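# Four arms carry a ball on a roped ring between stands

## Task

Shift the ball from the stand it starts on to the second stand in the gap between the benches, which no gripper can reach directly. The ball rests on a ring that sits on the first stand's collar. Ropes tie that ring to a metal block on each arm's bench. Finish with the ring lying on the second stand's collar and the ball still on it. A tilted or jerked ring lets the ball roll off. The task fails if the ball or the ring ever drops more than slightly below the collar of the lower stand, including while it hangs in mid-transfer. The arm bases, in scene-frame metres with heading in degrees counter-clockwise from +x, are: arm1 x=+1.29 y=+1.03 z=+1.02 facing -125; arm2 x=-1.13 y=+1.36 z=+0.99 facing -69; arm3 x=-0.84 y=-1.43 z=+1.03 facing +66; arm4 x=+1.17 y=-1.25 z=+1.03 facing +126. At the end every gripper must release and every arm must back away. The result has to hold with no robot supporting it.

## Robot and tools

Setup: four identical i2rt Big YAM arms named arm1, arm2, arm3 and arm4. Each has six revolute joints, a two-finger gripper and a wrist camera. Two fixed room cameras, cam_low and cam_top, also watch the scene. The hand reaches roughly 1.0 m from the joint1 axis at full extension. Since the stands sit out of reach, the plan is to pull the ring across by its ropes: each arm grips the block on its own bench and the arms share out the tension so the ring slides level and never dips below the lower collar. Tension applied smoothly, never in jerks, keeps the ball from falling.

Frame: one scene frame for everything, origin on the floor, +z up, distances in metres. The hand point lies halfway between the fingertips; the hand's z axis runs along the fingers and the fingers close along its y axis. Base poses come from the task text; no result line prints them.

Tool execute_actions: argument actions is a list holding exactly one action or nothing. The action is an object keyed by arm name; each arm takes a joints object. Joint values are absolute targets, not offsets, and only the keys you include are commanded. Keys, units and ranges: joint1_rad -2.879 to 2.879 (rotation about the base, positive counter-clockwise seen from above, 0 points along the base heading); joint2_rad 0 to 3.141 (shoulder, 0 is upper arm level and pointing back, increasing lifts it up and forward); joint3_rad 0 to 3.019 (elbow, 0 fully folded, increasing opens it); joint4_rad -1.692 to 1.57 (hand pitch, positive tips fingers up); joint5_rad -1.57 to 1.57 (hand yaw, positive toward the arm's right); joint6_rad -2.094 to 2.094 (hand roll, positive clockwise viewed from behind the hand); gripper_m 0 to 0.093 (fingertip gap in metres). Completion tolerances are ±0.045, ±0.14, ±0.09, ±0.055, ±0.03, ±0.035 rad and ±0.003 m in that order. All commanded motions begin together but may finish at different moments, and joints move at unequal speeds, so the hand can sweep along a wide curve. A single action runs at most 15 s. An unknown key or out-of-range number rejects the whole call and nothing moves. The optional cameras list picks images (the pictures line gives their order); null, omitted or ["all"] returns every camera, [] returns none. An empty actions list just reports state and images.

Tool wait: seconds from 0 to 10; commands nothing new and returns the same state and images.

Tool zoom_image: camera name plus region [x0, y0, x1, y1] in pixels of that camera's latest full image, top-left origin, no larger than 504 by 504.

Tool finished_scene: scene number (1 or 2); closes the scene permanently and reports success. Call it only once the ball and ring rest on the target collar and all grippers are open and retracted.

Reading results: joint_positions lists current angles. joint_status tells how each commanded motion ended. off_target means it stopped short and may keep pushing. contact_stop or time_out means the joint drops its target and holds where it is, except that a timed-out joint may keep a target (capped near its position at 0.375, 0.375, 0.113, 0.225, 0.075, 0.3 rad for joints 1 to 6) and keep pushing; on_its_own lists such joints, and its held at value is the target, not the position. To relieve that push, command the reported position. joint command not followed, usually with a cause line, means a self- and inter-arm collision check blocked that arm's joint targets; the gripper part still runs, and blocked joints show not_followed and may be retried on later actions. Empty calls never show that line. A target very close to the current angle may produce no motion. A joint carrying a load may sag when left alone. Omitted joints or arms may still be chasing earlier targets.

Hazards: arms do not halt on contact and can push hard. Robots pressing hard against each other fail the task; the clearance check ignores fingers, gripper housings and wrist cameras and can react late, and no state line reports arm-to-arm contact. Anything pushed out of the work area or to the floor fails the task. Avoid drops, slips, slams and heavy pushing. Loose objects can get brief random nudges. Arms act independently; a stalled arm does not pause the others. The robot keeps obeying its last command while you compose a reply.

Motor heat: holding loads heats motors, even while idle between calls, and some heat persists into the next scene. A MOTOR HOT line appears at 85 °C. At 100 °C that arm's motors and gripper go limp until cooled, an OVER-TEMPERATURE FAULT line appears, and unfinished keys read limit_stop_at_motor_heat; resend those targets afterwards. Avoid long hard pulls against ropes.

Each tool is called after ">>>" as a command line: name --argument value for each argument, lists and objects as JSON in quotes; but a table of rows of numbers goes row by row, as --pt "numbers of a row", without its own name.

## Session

>>> execute_actions --actions '[]'

Scene clock: 0.00 s.
arm1.joint_positions: joint1_rad=-0.140 joint2_rad=+0.307 joint3_rad=+1.329 joint4_rad=-1.289 joint5_rad=-0.202 joint6_rad=+0.646 gripper_m=+0.094
arm1.joint_status: not commanded
arm1.hand: x=+1.2303 y=+0.9256 z=+1.5937 quat_wxyz=(-0.469, -0.782, -0.128, +0.391) (m; scene frame)
arm2.joint_positions: joint1_rad=-0.860 joint2_rad=+0.291 joint3_rad=+1.468 joint4_rad=-1.305 joint5_rad=-0.135 joint6_rad=-0.712 gripper_m=+0.095
arm2.joint_status: not commanded
arm2.hand: x=-1.1425 y=+1.2918 z=+1.6178 quat_wxyz=(-0.171, -0.435, -0.611, +0.639) (m; scene frame)
arm3.joint_positions: joint1_rad=-0.336 joint2_rad=+0.281 joint3_rad=+1.616 joint4_rad=-1.263 joint5_rad=-0.233 joint6_rad=-0.722 gripper_m=+0.094
arm3.joint_status: not commanded
arm3.hand: x=-0.8691 y=-1.4052 z=+1.7191 quat_wxyz=(-0.724, +0.528, -0.429, -0.111) (m; scene frame)
arm4.joint_positions: joint1_rad=+0.499 joint2_rad=+0.419 joint3_rad=+1.580 joint4_rad=-1.473 joint5_rad=+0.133 joint6_rad=+0.389 gripper_m=+0.095
arm4.joint_status: not commanded
arm4.hand: x=+1.1024 y=-1.1932 z=+1.6475 quat_wxyz=(-0.072, +0.721, -0.365, -0.585) (m; scene frame)
pictures: arm1_cam_wrist, arm2_cam_wrist, arm3_cam_wrist, arm4_cam_wrist, cam_low, cam_top
Images, in order (width x height): arm1_cam_wrist 896x504, arm2_cam_wrist 896x504, arm3_cam_wrist 896x504, arm4_cam_wrist 896x504, cam_low 896x504, cam_top 896x504.

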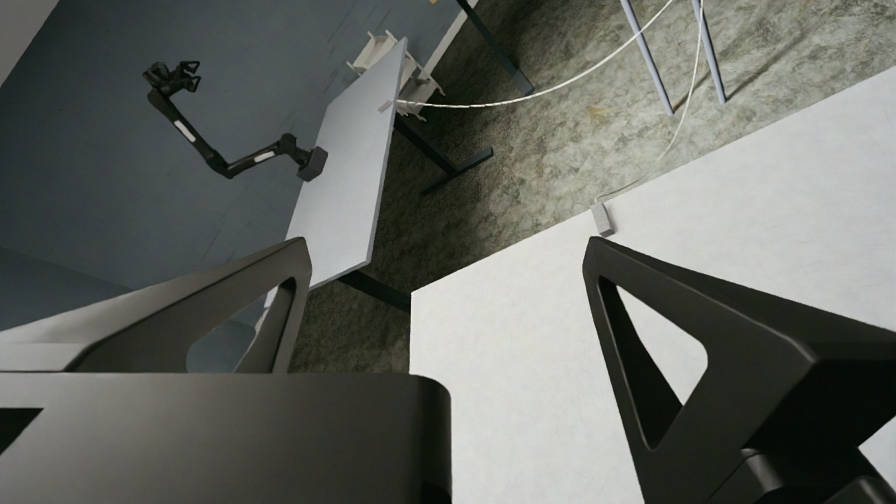

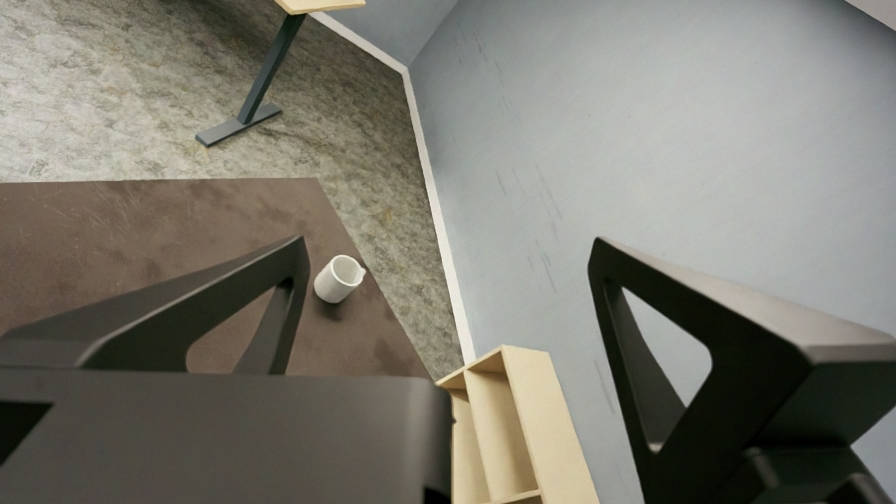

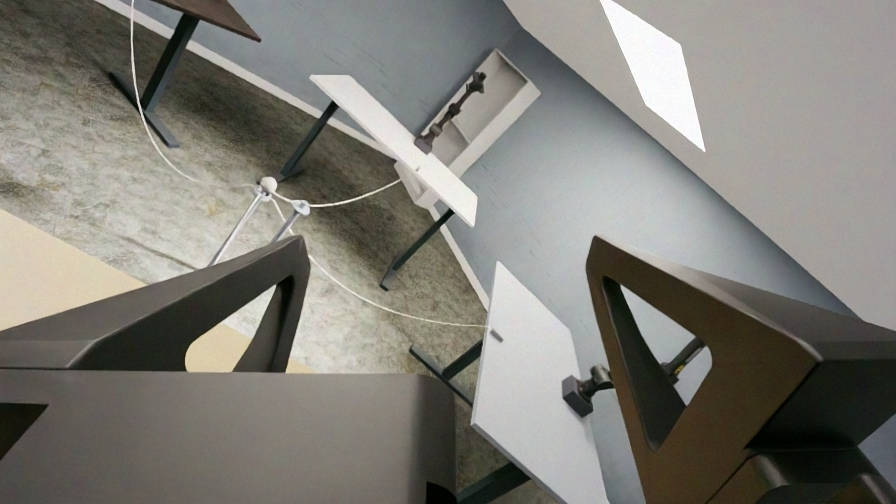

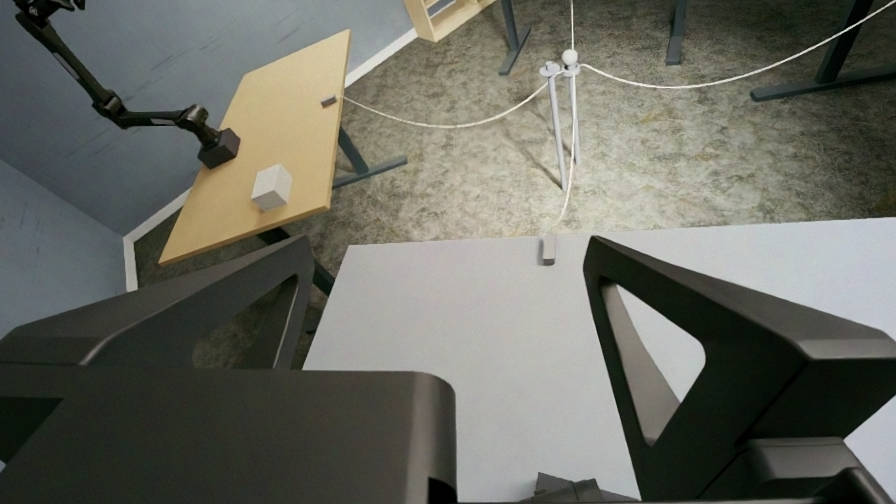

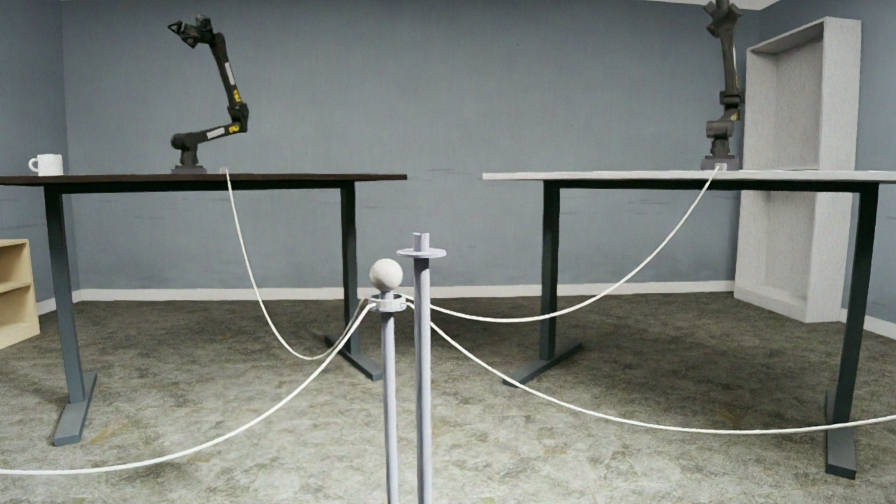

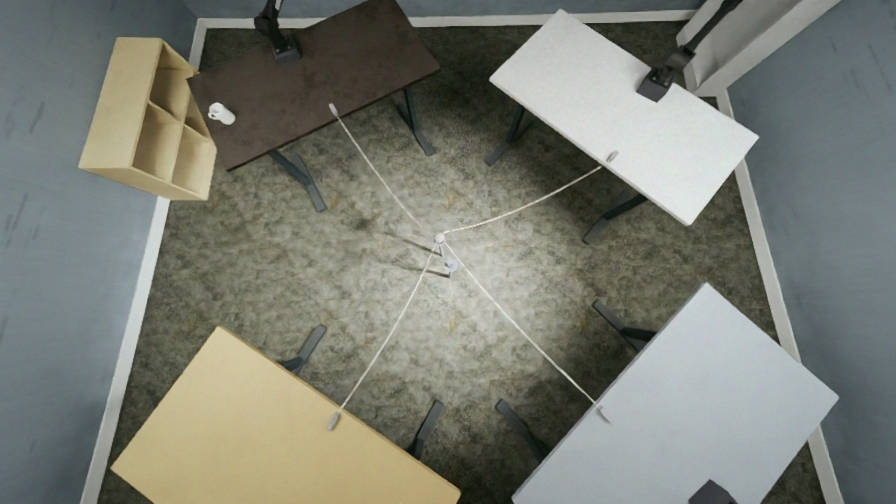

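>>> execute_actions --actions '[{"arm1":{"joints":{"joint1_rad":0.045,"joint2_rad":1.95,"joint3_rad":1.43,"joint4_rad":-0.76,"joint5_rad":0,"joint6_rad":0.19,"gripper_m":0.07}},"arm2":{"joints":{"joint1_rad":0.29,"joint2_rad":1.92,"joint3_rad":1.43,"joint4_rad":-0.93,"joint5_rad":0,"joint6_rad":0.19,"gripper_m":0.07}},"arm3":{"joints":{"joint1_rad":0.025,"joint2_rad":1.98,"joint3_rad":1.44,"joint4_rad":-0.80,"joint5_rad":0,"joint6_rad":0.14,"gripper_m":0.07}},"arm4":{"joints":{"joint1_rad":0.225,"joint2_rad":1.97,"joint3_rad":1.445,"joint4_rad":-0.87,"joint5_rad":0,"joint6_rad":0.15,"gripper_m":0.07}}}]' --cameras '["arm1_cam_wrist","arm2_cam_wrist","arm3_cam_wrist","arm4_cam_wrist","cam_top"]'

>>> zoom_image --camera "cam_top" --region '[410, 210, 490, 300]'

Scene clock: 13.93 s.
arm1.joint_positions: joint1_rad=+0.042 joint2_rad=+1.944 joint3_rad=+1.417 joint4_rad=-0.775 joint5_rad=-0.005 joint6_rad=+0.198 gripper_m=+0.070
arm1.joint_status: all done
arm1.hand: x=+0.9578 y=+0.5042 z=+1.0534 quat_wxyz=(-0.084, -0.911, -0.390, +0.107) (m; scene frame)
arm2.joint_positions: joint1_rad=+0.301 joint2_rad=+1.917 joint3_rad=+1.421 joint4_rad=-0.936 joint5_rad=-0.001 joint6_rad=+0.183 gripper_m=+0.070
arm2.joint_status: all done
arm2.hand: x=-0.7676 y=+0.9015 z=+1.0328 quat_wxyz=(-0.067, -0.515, -0.854, +0.025) (m; scene frame)
arm3.joint_positions: joint1_rad=+0.020 joint2_rad=+1.966 joint3_rad=+1.433 joint4_rad=-0.803 joint5_rad=-0.002 joint6_rad=+0.132 gripper_m=+0.070
arm3.joint_status: all done
arm3.hand: x=-0.6009 y=-0.8679 z=+1.0534 quat_wxyz=(-0.094, +0.490, -0.864, -0.073) (m; scene frame)
arm4.joint_positions: joint1_rad=+0.230 joint2_rad=+1.961 joint3_rad=+1.440 joint4_rad=-0.877 joint5_rad=+0.002 joint6_rad=+0.164 gripper_m=+0.070
arm4.joint_status: all done
arm4.hand: x=+0.7197 y=-0.8563 z=+1.0470 quat_wxyz=(-0.024, +0.901, -0.426, -0.082) (m; scene frame)
pictures: arm1_cam_wrist, arm2_cam_wrist, arm3_cam_wrist, arm4_cam_wrist, cam_top
Images, in order (width x height): arm1_cam_wrist 896x504, arm2_cam_wrist 896x504, arm3_cam_wrist 896x504, arm4_cam_wrist 896x504, cam_top 896x504.

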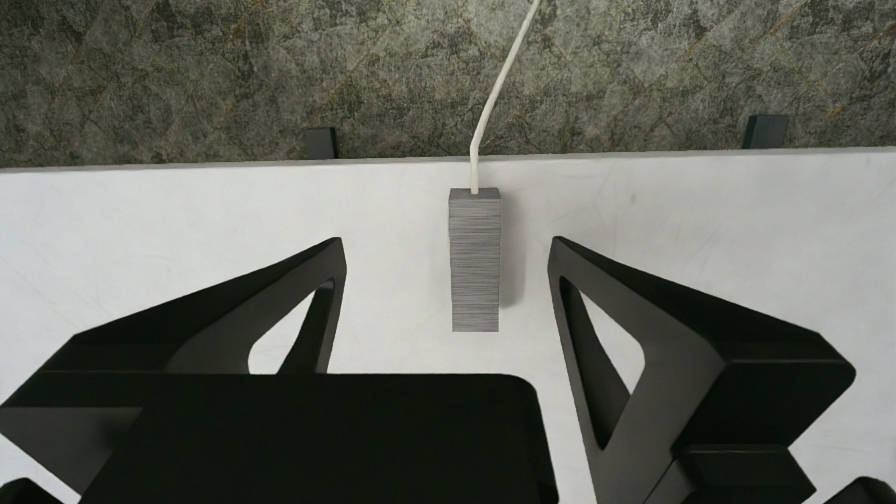

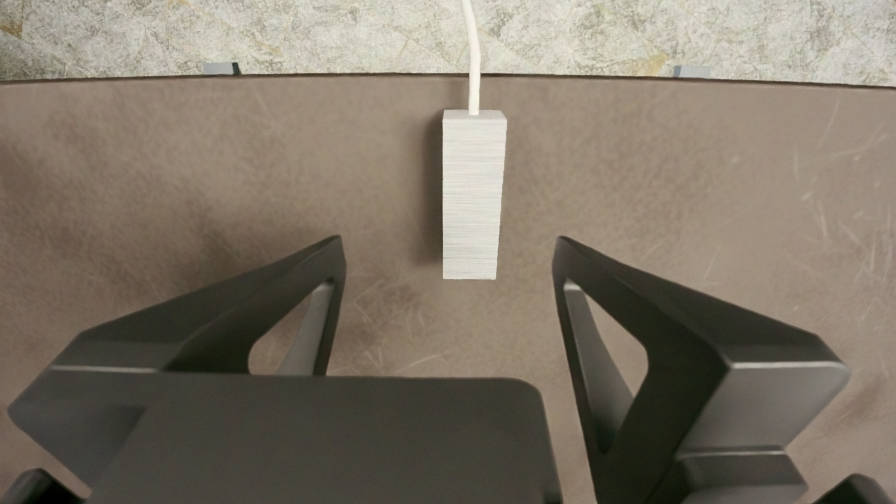

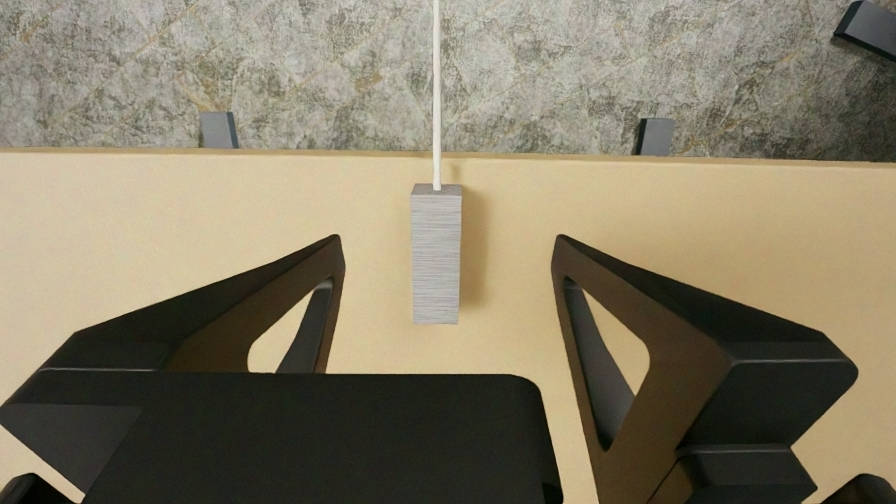

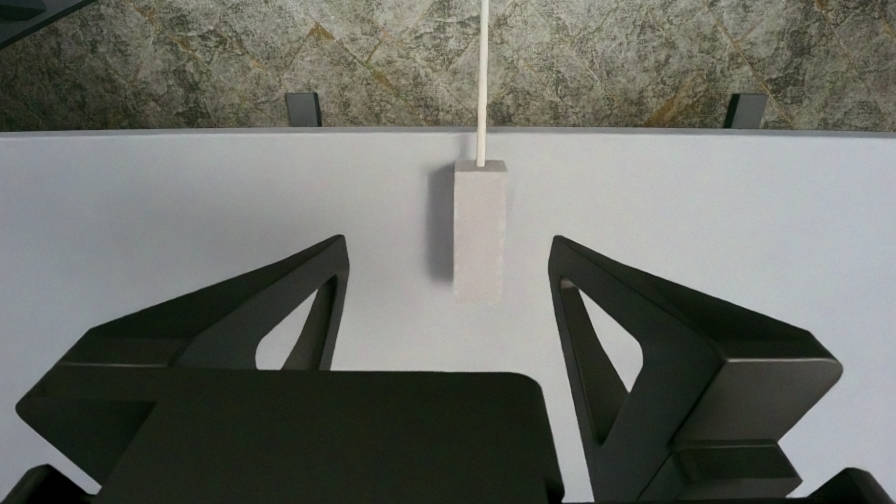

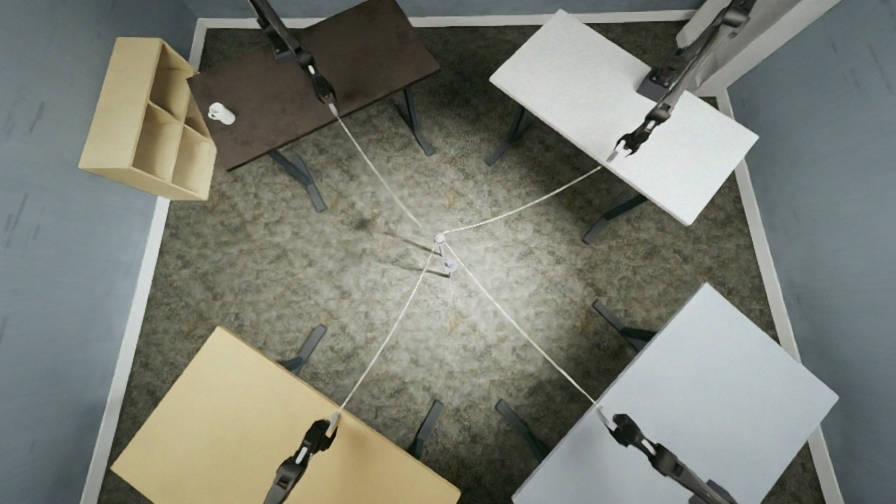

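Region (410, 210, 490, 300) of cam_top's 896x504 image, scaled by 5.600, with more detail than that image has.

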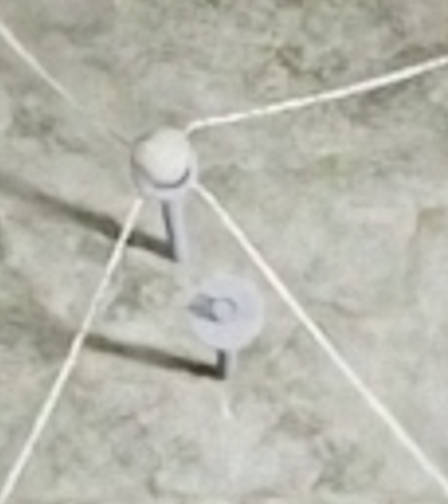

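>>> execute_actions --actions '[{"arm1":{"joints":{"joint1_rad":0.02,"joint2_rad":2.065,"joint4_rad":-0.83}},"arm2":{"joints":{"joint1_rad":0.272,"joint2_rad":2.028,"joint4_rad":-0.855}},"arm3":{"joints":{"joint1_rad":0.04,"joint2_rad":2.098,"joint4_rad":-0.84}},"arm4":{"joints":{"joint1_rad":0.203,"joint2_rad":2.093}}}]' --cameras '["arm1_cam_wrist","arm2_cam_wrist","arm3_cam_wrist","arm4_cam_wrist"]'

Scene clock: 21.77 s.
arm1.joint_positions: joint1_rad=+0.024 joint2_rad=+2.066 joint3_rad=+1.417 joint4_rad=-0.816 joint5_rad=-0.004 joint6_rad=+0.198 gripper_m=+0.070
arm1.joint_status: all done
arm1.hand: x=+0.9639 y=+0.5317 z=+0.9800 quat_wxyz=(-0.038, -0.921, -0.385, +0.041) (m; scene frame)
arm2.joint_positions: joint1_rad=+0.281 joint2_rad=+2.032 joint3_rad=+1.421 joint4_rad=-0.870 joint5_rad=-0.001 joint6_rad=+0.183 gripper_m=+0.070
arm2.joint_status: all done
arm2.hand: x=-0.7758 y=+0.8927 z=+0.9697 quat_wxyz=(-0.044, -0.525, -0.850, +0.016) (m; scene frame)
arm3.joint_positions: joint1_rad=+0.037 joint2_rad=+2.089 joint3_rad=+1.433 joint4_rad=-0.834 joint5_rad=-0.002 joint6_rad=+0.132 gripper_m=+0.070
arm3.joint_status: all done
arm3.hand: x=-0.6198 y=-0.8873 z=+0.9805 quat_wxyz=(-0.033, +0.500, -0.865, -0.027) (m; scene frame)
arm4.joint_positions: joint1_rad=+0.206 joint2_rad=+2.092 joint3_rad=+1.440 joint4_rad=-0.876 joint5_rad=+0.001 joint6_rad=+0.164 gripper_m=+0.070
arm4.joint_status: all done
arm4.hand: x=+0.7435 y=-0.8584 z=+0.9722 quat_wxyz=(-0.006, +0.899, -0.438, -0.019) (m; scene frame)
pictures: arm1_cam_wrist, arm2_cam_wrist, arm3_cam_wrist, arm4_cam_wrist
Images, in order (width x height): arm1_cam_wrist 896x504, arm2_cam_wrist 896x504, arm3_cam_wrist 896x504, arm4_cam_wrist 896x504.

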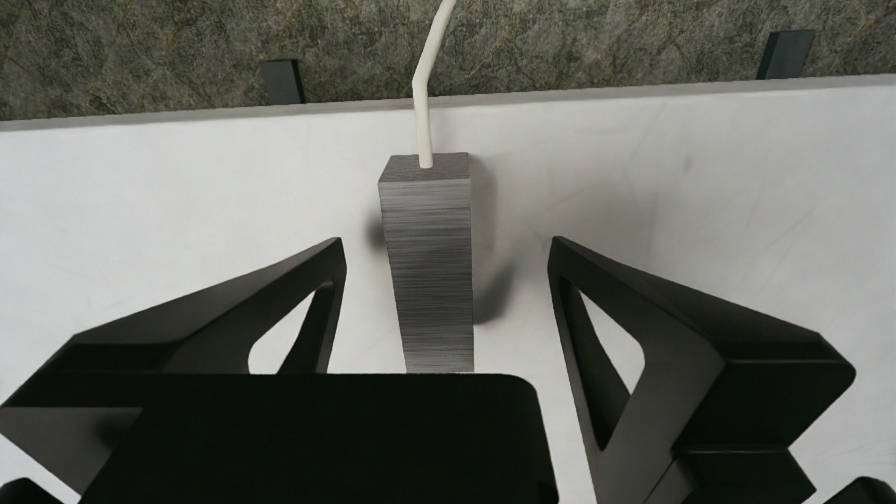

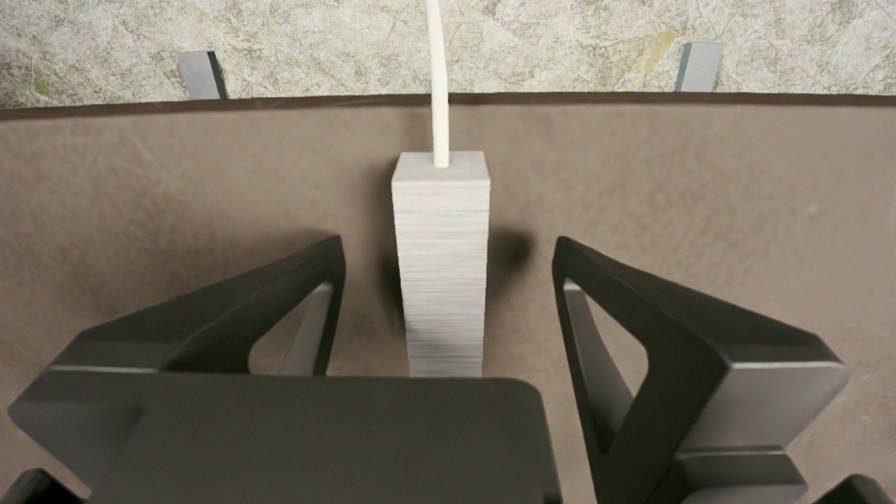

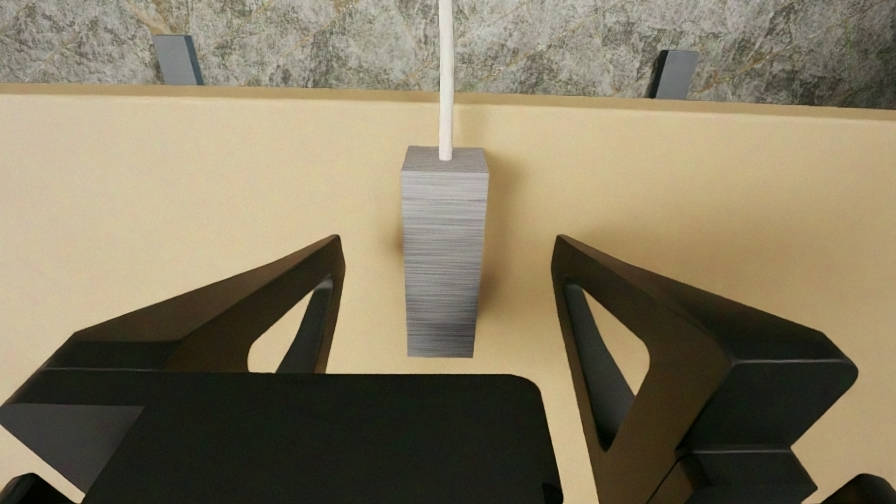

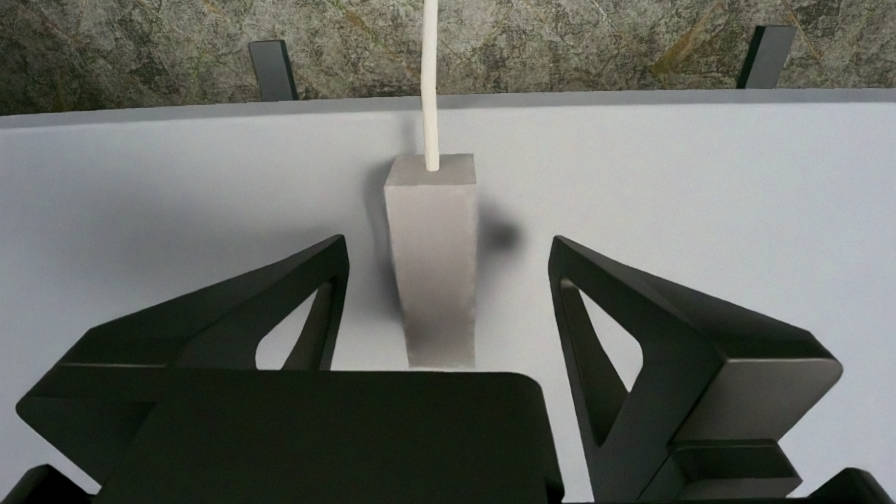

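>>> execute_actions --actions '[{"arm1":{"joints":{"joint2_rad":2.095,"gripper_m":0.0}},"arm2":{"joints":{"gripper_m":0.0}},"arm3":{"joints":{"joint2_rad":2.137,"gripper_m":0.0}},"arm4":{"joints":{"joint2_rad":2.12,"gripper_m":0.0}}}]' --cameras '["cam_low"]'

>>> zoom_image --camera "cam_low" --region '[330, 210, 490, 330]'

Scene clock: 27.13 s.
arm1.joint_positions: joint1_rad=+0.024 joint2_rad=+2.066 joint3_rad=+1.417 joint4_rad=-0.816 joint5_rad=-0.003 joint6_rad=+0.197 gripper_m=+0.025
arm1.joint_status: gripper_m off_target (ended at +0.025, target +0.000); the others done
arm1.hand: x=+0.9638 y=+0.5318 z=+0.9800 quat_wxyz=(-0.037, -0.921, -0.386, +0.041) (m; scene frame)
arm2.joint_positions: joint1_rad=+0.281 joint2_rad=+2.032 joint3_rad=+1.421 joint4_rad=-0.870 joint5_rad=+0.000 joint6_rad=+0.184 gripper_m=+0.025
arm2.joint_status: gripper_m off_target (ended at +0.025, target +0.000)
arm2.hand: x=-0.7758 y=+0.8926 z=+0.9697 quat_wxyz=(-0.044, -0.525, -0.850, +0.017) (m; scene frame)
arm3.joint_positions: joint1_rad=+0.037 joint2_rad=+2.091 joint3_rad=+1.433 joint4_rad=-0.835 joint5_rad=-0.001 joint6_rad=+0.133 gripper_m=+0.024
arm3.joint_status: gripper_m off_target (ended at +0.024, target +0.000); the others done
arm3.hand: x=-0.6199 y=-0.8878 z=+0.9794 quat_wxyz=(-0.032, +0.500, -0.865, -0.026) (m; scene frame)
arm4.joint_positions: joint1_rad=+0.206 joint2_rad=+2.092 joint3_rad=+1.440 joint4_rad=-0.876 joint5_rad=+0.000 joint6_rad=+0.163 gripper_m=+0.025
arm4.joint_status: gripper_m off_target (ended at +0.025, target +0.000); the others done
arm4.hand: x=+0.7434 y=-0.8585 z=+0.9722 quat_wxyz=(-0.006, +0.899, -0.438, -0.020) (m; scene frame)
pictures: cam_low
Images, in order (width x height): cam_low 896x504.

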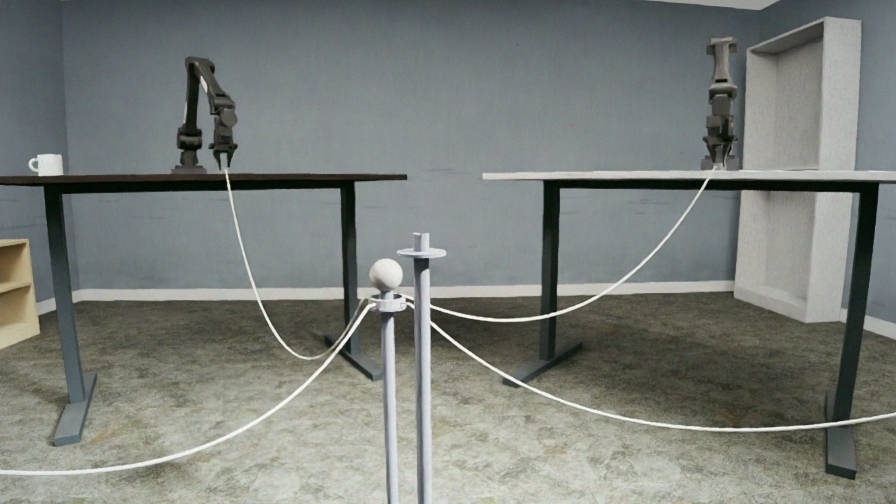

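Region (330, 210, 490, 330) of cam_low's 896x504 image, scaled by 3.150, with more detail than that image has; it fills the top 378 rows of this view, and the rest is white.

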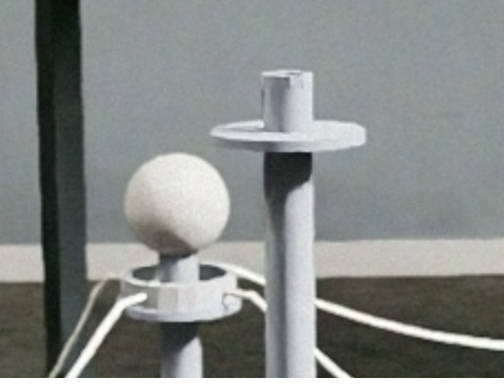

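>>> execute_actions --actions '[{"arm1":{"joints":{"joint1_rad":-0.54,"joint2_rad":1.665,"joint3_rad":1.55,"joint4_rad":-1.12,"joint6_rad":-0.27}},"arm2":{"joints":{"joint1_rad":0.235,"joint2_rad":1.315,"joint3_rad":1.24,"joint4_rad":-1.185,"joint6_rad":-0.115}},"arm3":{"joints":{"joint1_rad":0.238,"joint2_rad":1.89,"joint3_rad":1.81,"joint4_rad":-1.14,"joint6_rad":0.435}},"arm4":{"joints":{"joint1_rad":0.048,"joint2_rad":1.83,"joint3_rad":1.92,"joint4_rad":-1.305,"joint6_rad":-0.155}}}]' --cameras '[]'

Scene clock: 57.57 s.
arm1.joint_positions: joint1_rad=-0.532 joint2_rad=+1.663 joint3_rad=+1.542 joint4_rad=-1.105 joint5_rad=+0.003 joint6_rad=-0.262 gripper_m=+0.025
arm1.joint_status: all done
arm1.hand: x=+0.7534 y=+0.7837 z=+1.2436 quat_wxyz=(-0.020, -0.927, -0.335, +0.169) (m; scene frame)
arm2.joint_positions: joint1_rad=+0.237 joint2_rad=+1.312 joint3_rad=+1.217 joint4_rad=-1.174 joint5_rad=+0.000 joint6_rad=-0.108 gripper_m=+0.025
arm2.joint_status: all done
arm2.hand: x=-0.8780 y=+0.9954 z=+1.2369 quat_wxyz=(-0.131, -0.412, -0.899, +0.078) (m; scene frame)
arm3.joint_positions: joint1_rad=+0.232 joint2_rad=+1.875 joint3_rad=+1.801 joint4_rad=-1.135 joint5_rad=+0.000 joint6_rad=+0.426 gripper_m=+0.024
arm3.joint_status: all done
arm3.hand: x=-0.7154 y=-0.7797 z=+1.2467 quat_wxyz=(-0.113, +0.449, -0.874, -0.143) (m; scene frame)
arm4.joint_positions: joint1_rad=+0.049 joint2_rad=+1.826 joint3_rad=+1.907 joint4_rad=-1.300 joint5_rad=+0.001 joint6_rad=-0.141 gripper_m=+0.025
arm4.joint_status: all done
arm4.hand: x=+0.7694 y=-0.7446 z=+1.3045 quat_wxyz=(-0.087, +0.915, -0.365, -0.151) (m; scene frame)
pictures: none
No camera images: the call's "cameras" was empty. Leave "cameras" out to get every camera's image.

>>> execute_actions --actions '[]' --cameras '["cam_low","cam_top","arm3_cam_wrist"]'

Scene clock: 59.33 s.
arm1.joint_positions: joint1_rad=-0.532 joint2_rad=+1.663 joint3_rad=+1.542 joint4_rad=-1.105 joint5_rad=+0.003 joint6_rad=-0.263 gripper_m=+0.025
arm1.joint_status: all done
arm1.hand: x=+0.7534 y=+0.7837 z=+1.2436 quat_wxyz=(-0.020, -0.927, -0.335, +0.169) (m; scene frame)
arm2.joint_positions: joint1_rad=+0.237 joint2_rad=+1.312 joint3_rad=+1.217 joint4_rad=-1.174 joint5_rad=+0.000 joint6_rad=-0.108 gripper_m=+0.025
arm2.joint_status: all done
arm2.hand: x=-0.8780 y=+0.9954 z=+1.2369 quat_wxyz=(-0.131, -0.412, -0.899, +0.078) (m; scene frame)
arm3.joint_positions: joint1_rad=+0.232 joint2_rad=+1.875 joint3_rad=+1.801 joint4_rad=-1.135 joint5_rad=+0.000 joint6_rad=+0.426 gripper_m=+0.024
arm3.joint_status: all done
arm3.hand: x=-0.7154 y=-0.7797 z=+1.2467 quat_wxyz=(-0.113, +0.449, -0.874, -0.143) (m; scene frame)
arm4.joint_positions: joint1_rad=+0.049 joint2_rad=+1.826 joint3_rad=+1.907 joint4_rad=-1.300 joint5_rad=+0.001 joint6_rad=-0.141 gripper_m=+0.025
arm4.joint_status: all done
arm4.hand: x=+0.7694 y=-0.7446 z=+1.3045 quat_wxyz=(-0.087, +0.915, -0.365, -0.151) (m; scene frame)
pictures: arm3_cam_wrist, cam_low, cam_top
Images, in order (width x height): arm3_cam_wrist 896x504, cam_low 896x504, cam_top 896x504.

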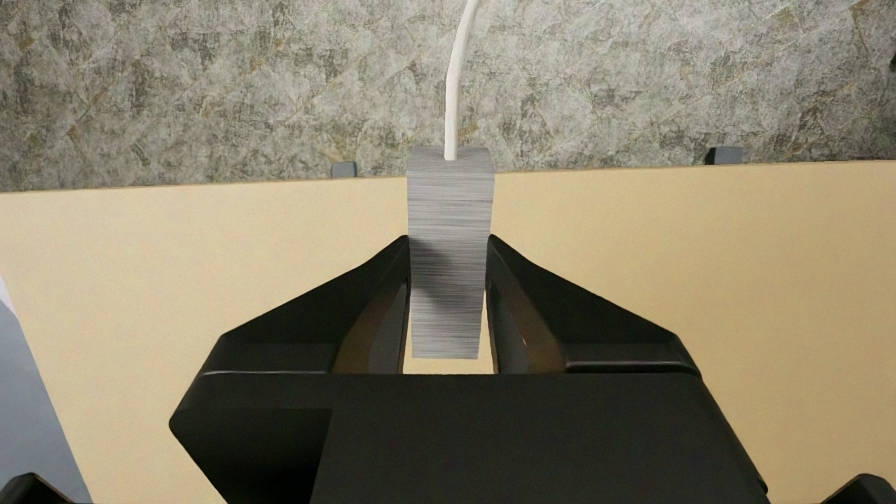

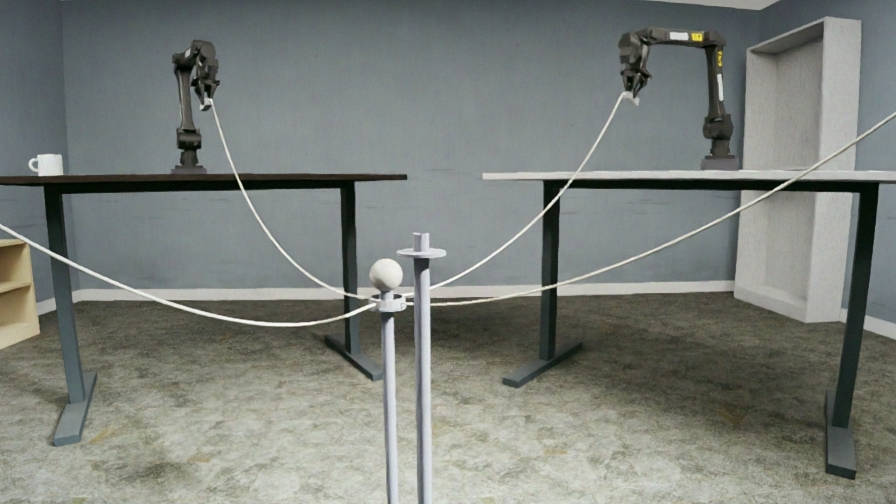

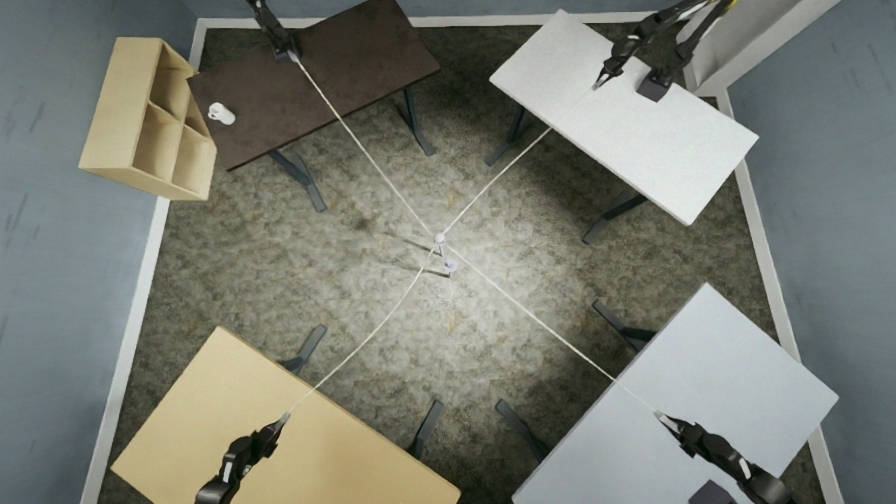

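>>> execute_actions --actions '[{"arm1":{"joints":{"joint4_rad":-1.22}},"arm2":{"joints":{"joint2_rad":1.2,"joint4_rad":-1.21}},"arm3":{"joints":{"joint2_rad":1.765,"joint3_rad":1.69}},"arm4":{"joints":{"joint4_rad":-1.425}}}]' --cameras '["cam_low"]'

Scene clock: 66.77 s.
arm1.joint_positions: joint1_rad=-0.532 joint2_rad=+1.663 joint3_rad=+1.542 joint4_rad=-1.204 joint5_rad=+0.003 joint6_rad=-0.263 gripper_m=+0.025
arm1.joint_status: all done
arm1.hand: x=+0.7746 y=+0.7934 z=+1.2367 quat_wxyz=(-0.015, -0.933, -0.338, +0.120) (m; scene frame)
arm2.joint_positions: joint1_rad=+0.237 joint2_rad=+1.196 joint3_rad=+1.217 joint4_rad=-1.200 joint5_rad=+0.000 joint6_rad=-0.108 gripper_m=+0.025
arm2.joint_status: all done
arm2.hand: x=-0.8903 y=+1.0132 z=+1.2821 quat_wxyz=(-0.169, -0.408, -0.891, +0.100) (m; scene frame)
arm3.joint_positions: joint1_rad=+0.232 joint2_rad=+1.783 joint3_rad=+1.683 joint4_rad=-1.140 joint5_rad=+0.000 joint6_rad=+0.427 gripper_m=+0.024
arm3.joint_status: all done
arm3.hand: x=-0.7231 y=-0.8190 z=+1.2490 quat_wxyz=(-0.104, +0.450, -0.877, -0.131) (m; scene frame)
arm4.joint_positions: joint1_rad=+0.049 joint2_rad=+1.826 joint3_rad=+1.907 joint4_rad=-1.418 joint5_rad=+0.001 joint6_rad=-0.141 gripper_m=+0.025
arm4.joint_status: all done
arm4.hand: x=+0.7866 y=-0.7663 z=+1.2962 quat_wxyz=(-0.058, +0.923, -0.368, -0.101) (m; scene frame)
pictures: cam_low
Images, in order (width x height): cam_low 896x504.

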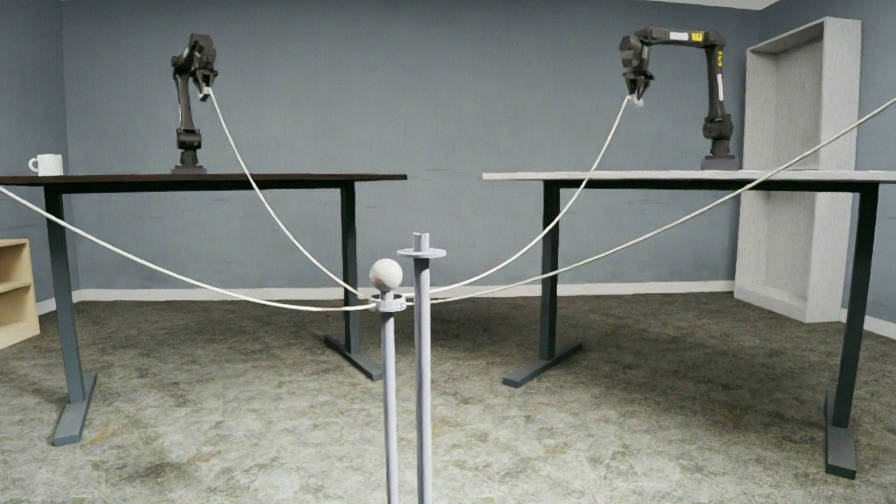

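>>> execute_actions --actions '[]' --cameras '["cam_low","cam_top"]'

Scene clock: 70.23 s.
arm1.joint_positions: joint1_rad=-0.532 joint2_rad=+1.663 joint3_rad=+1.542 joint4_rad=-1.204 joint5_rad=+0.003 joint6_rad=-0.263 gripper_m=+0.025
arm1.joint_status: all done
arm1.hand: x=+0.7746 y=+0.7934 z=+1.2367 quat_wxyz=(-0.015, -0.933, -0.338, +0.120) (m; scene frame)
arm2.joint_positions: joint1_rad=+0.237 joint2_rad=+1.196 joint3_rad=+1.217 joint4_rad=-1.200 joint5_rad=+0.000 joint6_rad=-0.108 gripper_m=+0.025
arm2.joint_status: all done
arm2.hand: x=-0.8903 y=+1.0132 z=+1.2821 quat_wxyz=(-0.169, -0.408, -0.891, +0.100) (m; scene frame)
arm3.joint_positions: joint1_rad=+0.232 joint2_rad=+1.783 joint3_rad=+1.683 joint4_rad=-1.140 joint5_rad=+0.000 joint6_rad=+0.427 gripper_m=+0.024
arm3.joint_status: all done
arm3.hand: x=-0.7231 y=-0.8190 z=+1.2490 quat_wxyz=(-0.104, +0.450, -0.877, -0.131) (m; scene frame)
arm4.joint_positions: joint1_rad=+0.049 joint2_rad=+1.826 joint3_rad=+1.907 joint4_rad=-1.418 joint5_rad=+0.001 joint6_rad=-0.141 gripper_m=+0.025
arm4.joint_status: all done
arm4.hand: x=+0.7866 y=-0.7663 z=+1.2962 quat_wxyz=(-0.058, +0.923, -0.368, -0.101) (m; scene frame)
pictures: cam_low, cam_top
Images, in order (width x height): cam_low 896x504, cam_top 896x504.

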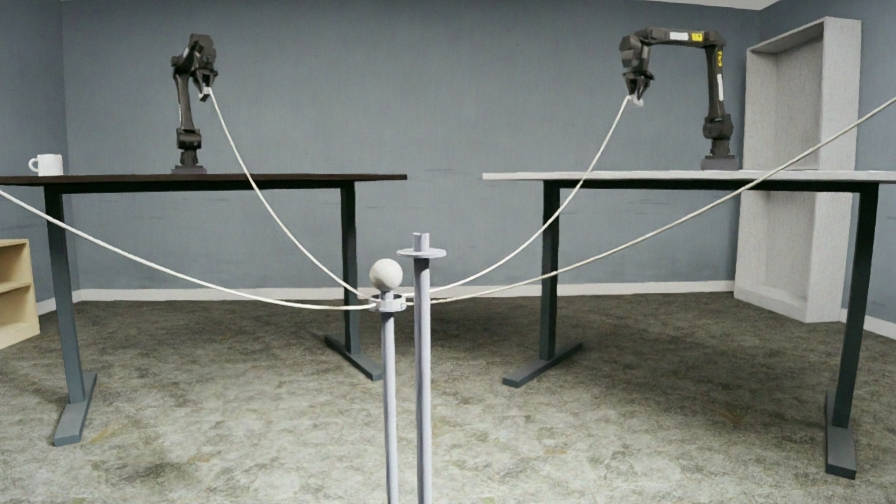

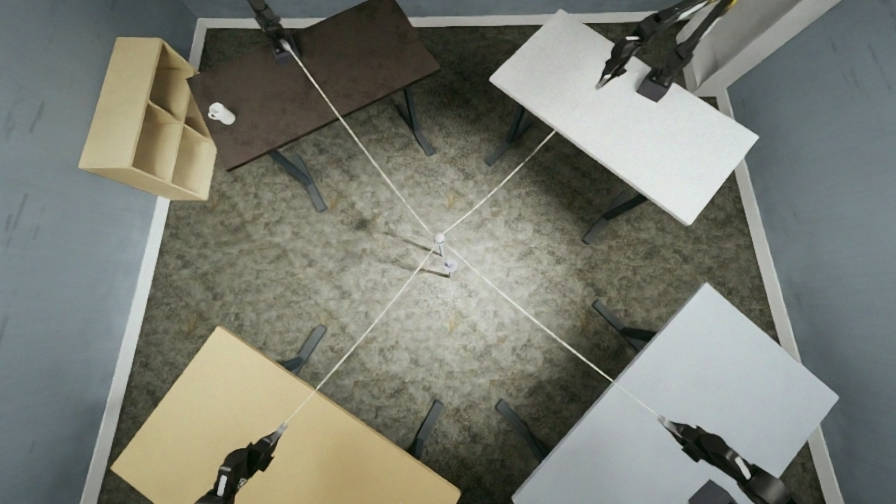

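>>> execute_actions --actions '[{"arm1":{"joints":{"joint2_rad":1.58}},"arm2":{"joints":{"joint4_rad":-1.34}},"arm3":{"joints":{"joint2_rad":1.695}},"arm4":{"joints":{"joint3_rad":2.04,"joint4_rad":-1.485}}}]' --cameras '["cam_low"]'

Scene clock: 78.50 s.
arm1.joint_positions: joint1_rad=-0.532 joint2_rad=+1.584 joint3_rad=+1.537 joint4_rad=-1.204 joint5_rad=+0.003 joint6_rad=-0.263 gripper_m=+0.025
arm1.joint_status: all done
arm1.hand: x=+0.7830 y=+0.7979 z=+1.2772 quat_wxyz=(-0.019, -0.929, -0.336, +0.157) (m; scene frame)
arm2.joint_positions: joint1_rad=+0.237 joint2_rad=+1.196 joint3_rad=+1.217 joint4_rad=-1.327 joint5_rad=+0.000 joint6_rad=-0.108 gripper_m=+0.025
arm2.joint_status: all done
arm2.hand: x=-0.9071 y=+1.0375 z=+1.2720 quat_wxyz=(-0.115, -0.413, -0.901, +0.068) (m; scene frame)
arm3.joint_positions: joint1_rad=+0.232 joint2_rad=+1.705 joint3_rad=+1.683 joint4_rad=-1.140 joint5_rad=+0.000 joint6_rad=+0.427 gripper_m=+0.024
arm3.joint_status: all done
arm3.hand: x=-0.7248 y=-0.8275 z=+1.2958 quat_wxyz=(-0.128, +0.447, -0.870, -0.161) (m; scene frame)
arm4.joint_positions: joint1_rad=+0.049 joint2_rad=+1.826 joint3_rad=+1.986 joint4_rad=-1.478 joint5_rad=+0.001 joint6_rad=-0.141 gripper_m=+0.025
arm4.joint_status: all done
arm4.hand: x=+0.7862 y=-0.7658 z=+1.3267 quat_wxyz=(-0.063, +0.922, -0.368, -0.108) (m; scene frame)
pictures: cam_low
Images, in order (width x height): cam_low 896x504.

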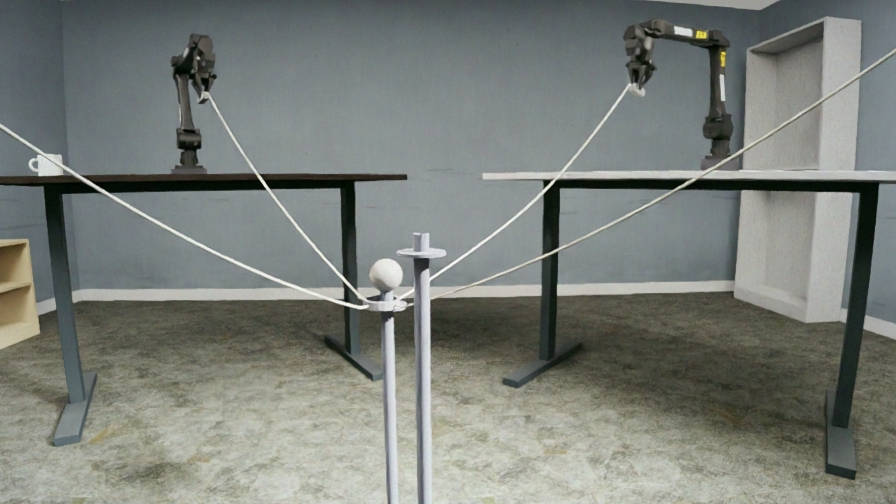

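>>> zoom_image --camera "cam_low" --region '[330, 210, 490, 330]'

Region (330, 210, 490, 330) of cam_low's 896x504 image, scaled by 3.150, with more detail than that image has; it fills the top 378 rows of this view, and the rest is white.

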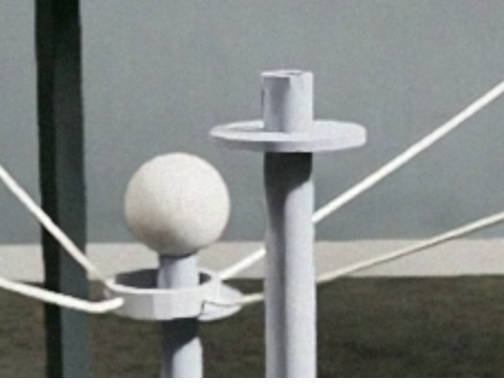

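>>> execute_actions --actions '[{"arm1":{"joints":{"joint4_rad":-1.305}},"arm2":{"joints":{"joint3_rad":1.33}},"arm4":{"joints":{"joint4_rad":-1.555}}}]' --cameras '["cam_low","cam_top"]'

>>> zoom_image --camera "cam_low" --region '[330, 210, 490, 330]'

>>> zoom_image --camera "cam_top" --region '[410, 210, 490, 300]'

Scene clock: 87.40 s.
arm1.joint_positions: joint1_rad=-0.532 joint2_rad=+1.584 joint3_rad=+1.537 joint4_rad=-1.288 joint5_rad=+0.003 joint6_rad=-0.263 gripper_m=+0.025
arm1.joint_status: all done
arm1.hand: x=+0.8010 y=+0.8061 z=+1.2716 quat_wxyz=(-0.015, -0.934, -0.338, +0.116) (m; scene frame)
arm2.joint_positions: joint1_rad=+0.237 joint2_rad=+1.198 joint3_rad=+1.267 joint4_rad=-1.329 joint5_rad=+0.000 joint6_rad=-0.108 gripper_m=+0.025
arm2.joint_status: all done
arm2.hand: x=-0.9010 y=+1.0288 z=+1.2937 quat_wxyz=(-0.135, -0.411, -0.898, +0.080) (m; scene frame)
arm3.joint_positions: joint1_rad=+0.232 joint2_rad=+1.705 joint3_rad=+1.683 joint4_rad=-1.140 joint5_rad=+0.000 joint6_rad=+0.427 gripper_m=+0.024
arm3.joint_status: not commanded
arm3.hand: x=-0.7248 y=-0.8275 z=+1.2958 quat_wxyz=(-0.128, +0.447, -0.870, -0.161) (m; scene frame)
arm4.joint_positions: joint1_rad=+0.049 joint2_rad=+1.826 joint3_rad=+1.986 joint4_rad=-1.544 joint5_rad=+0.001 joint6_rad=-0.141 gripper_m=+0.025
arm4.joint_status: all done
arm4.hand: x=+0.7960 y=-0.7782 z=+1.3232 quat_wxyz=(-0.046, +0.925, -0.369, -0.079) (m; scene frame)
pictures: cam_low, cam_top
Images, in order (width x height): cam_low 896x504, cam_top 896x504.

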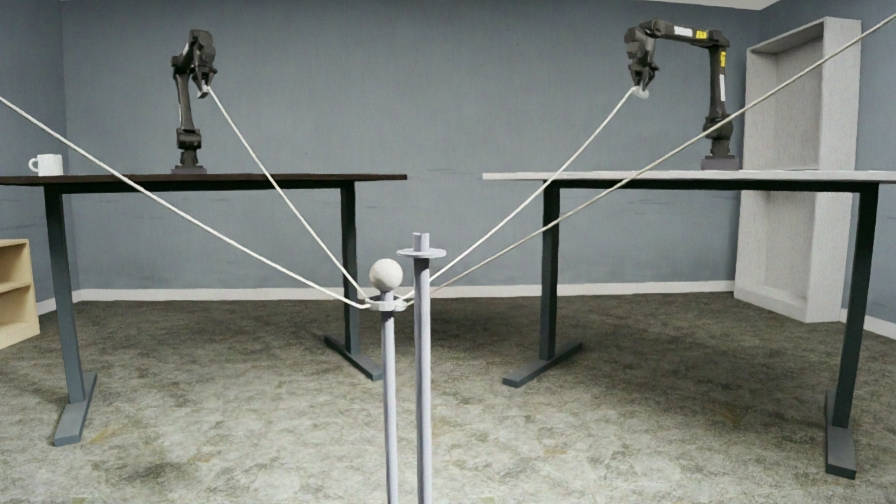

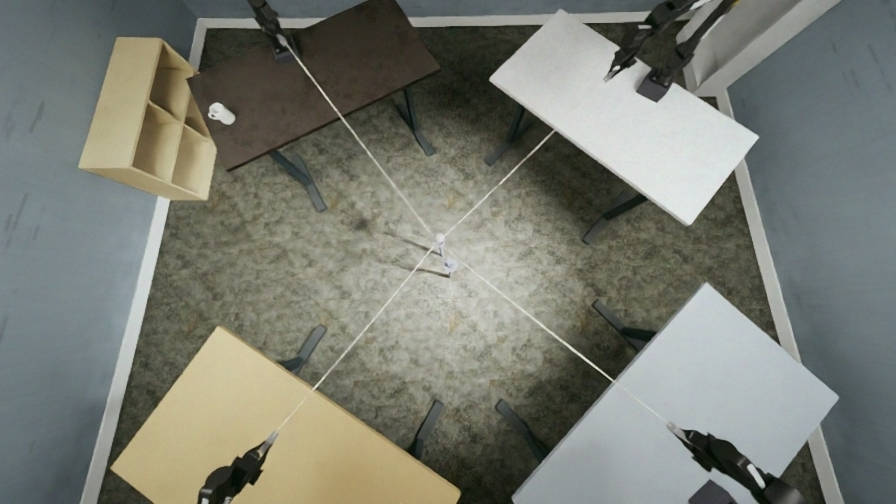

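Region (330, 210, 490, 330) of cam_low's 896x504 image, scaled by 3.150, with more detail than that image has; it fills the top 378 rows of this view, and the rest is white.

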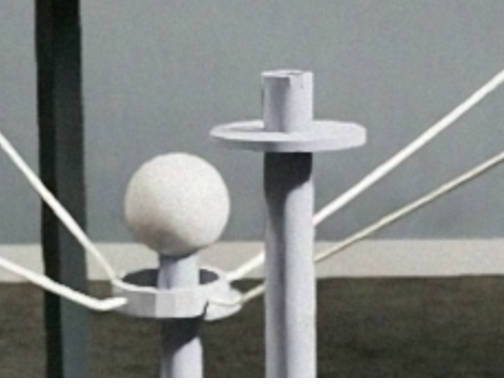

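Region (410, 210, 490, 300) of cam_top's 896x504 image, scaled by 5.600, with more detail than that image has.

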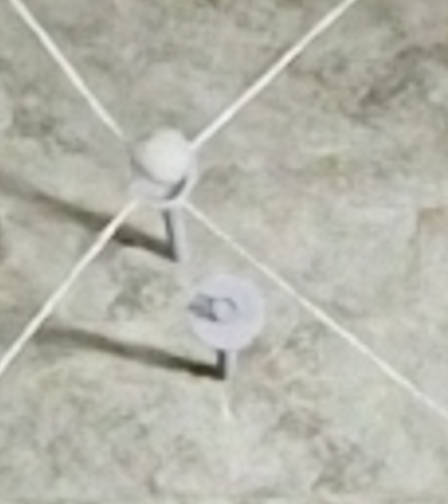

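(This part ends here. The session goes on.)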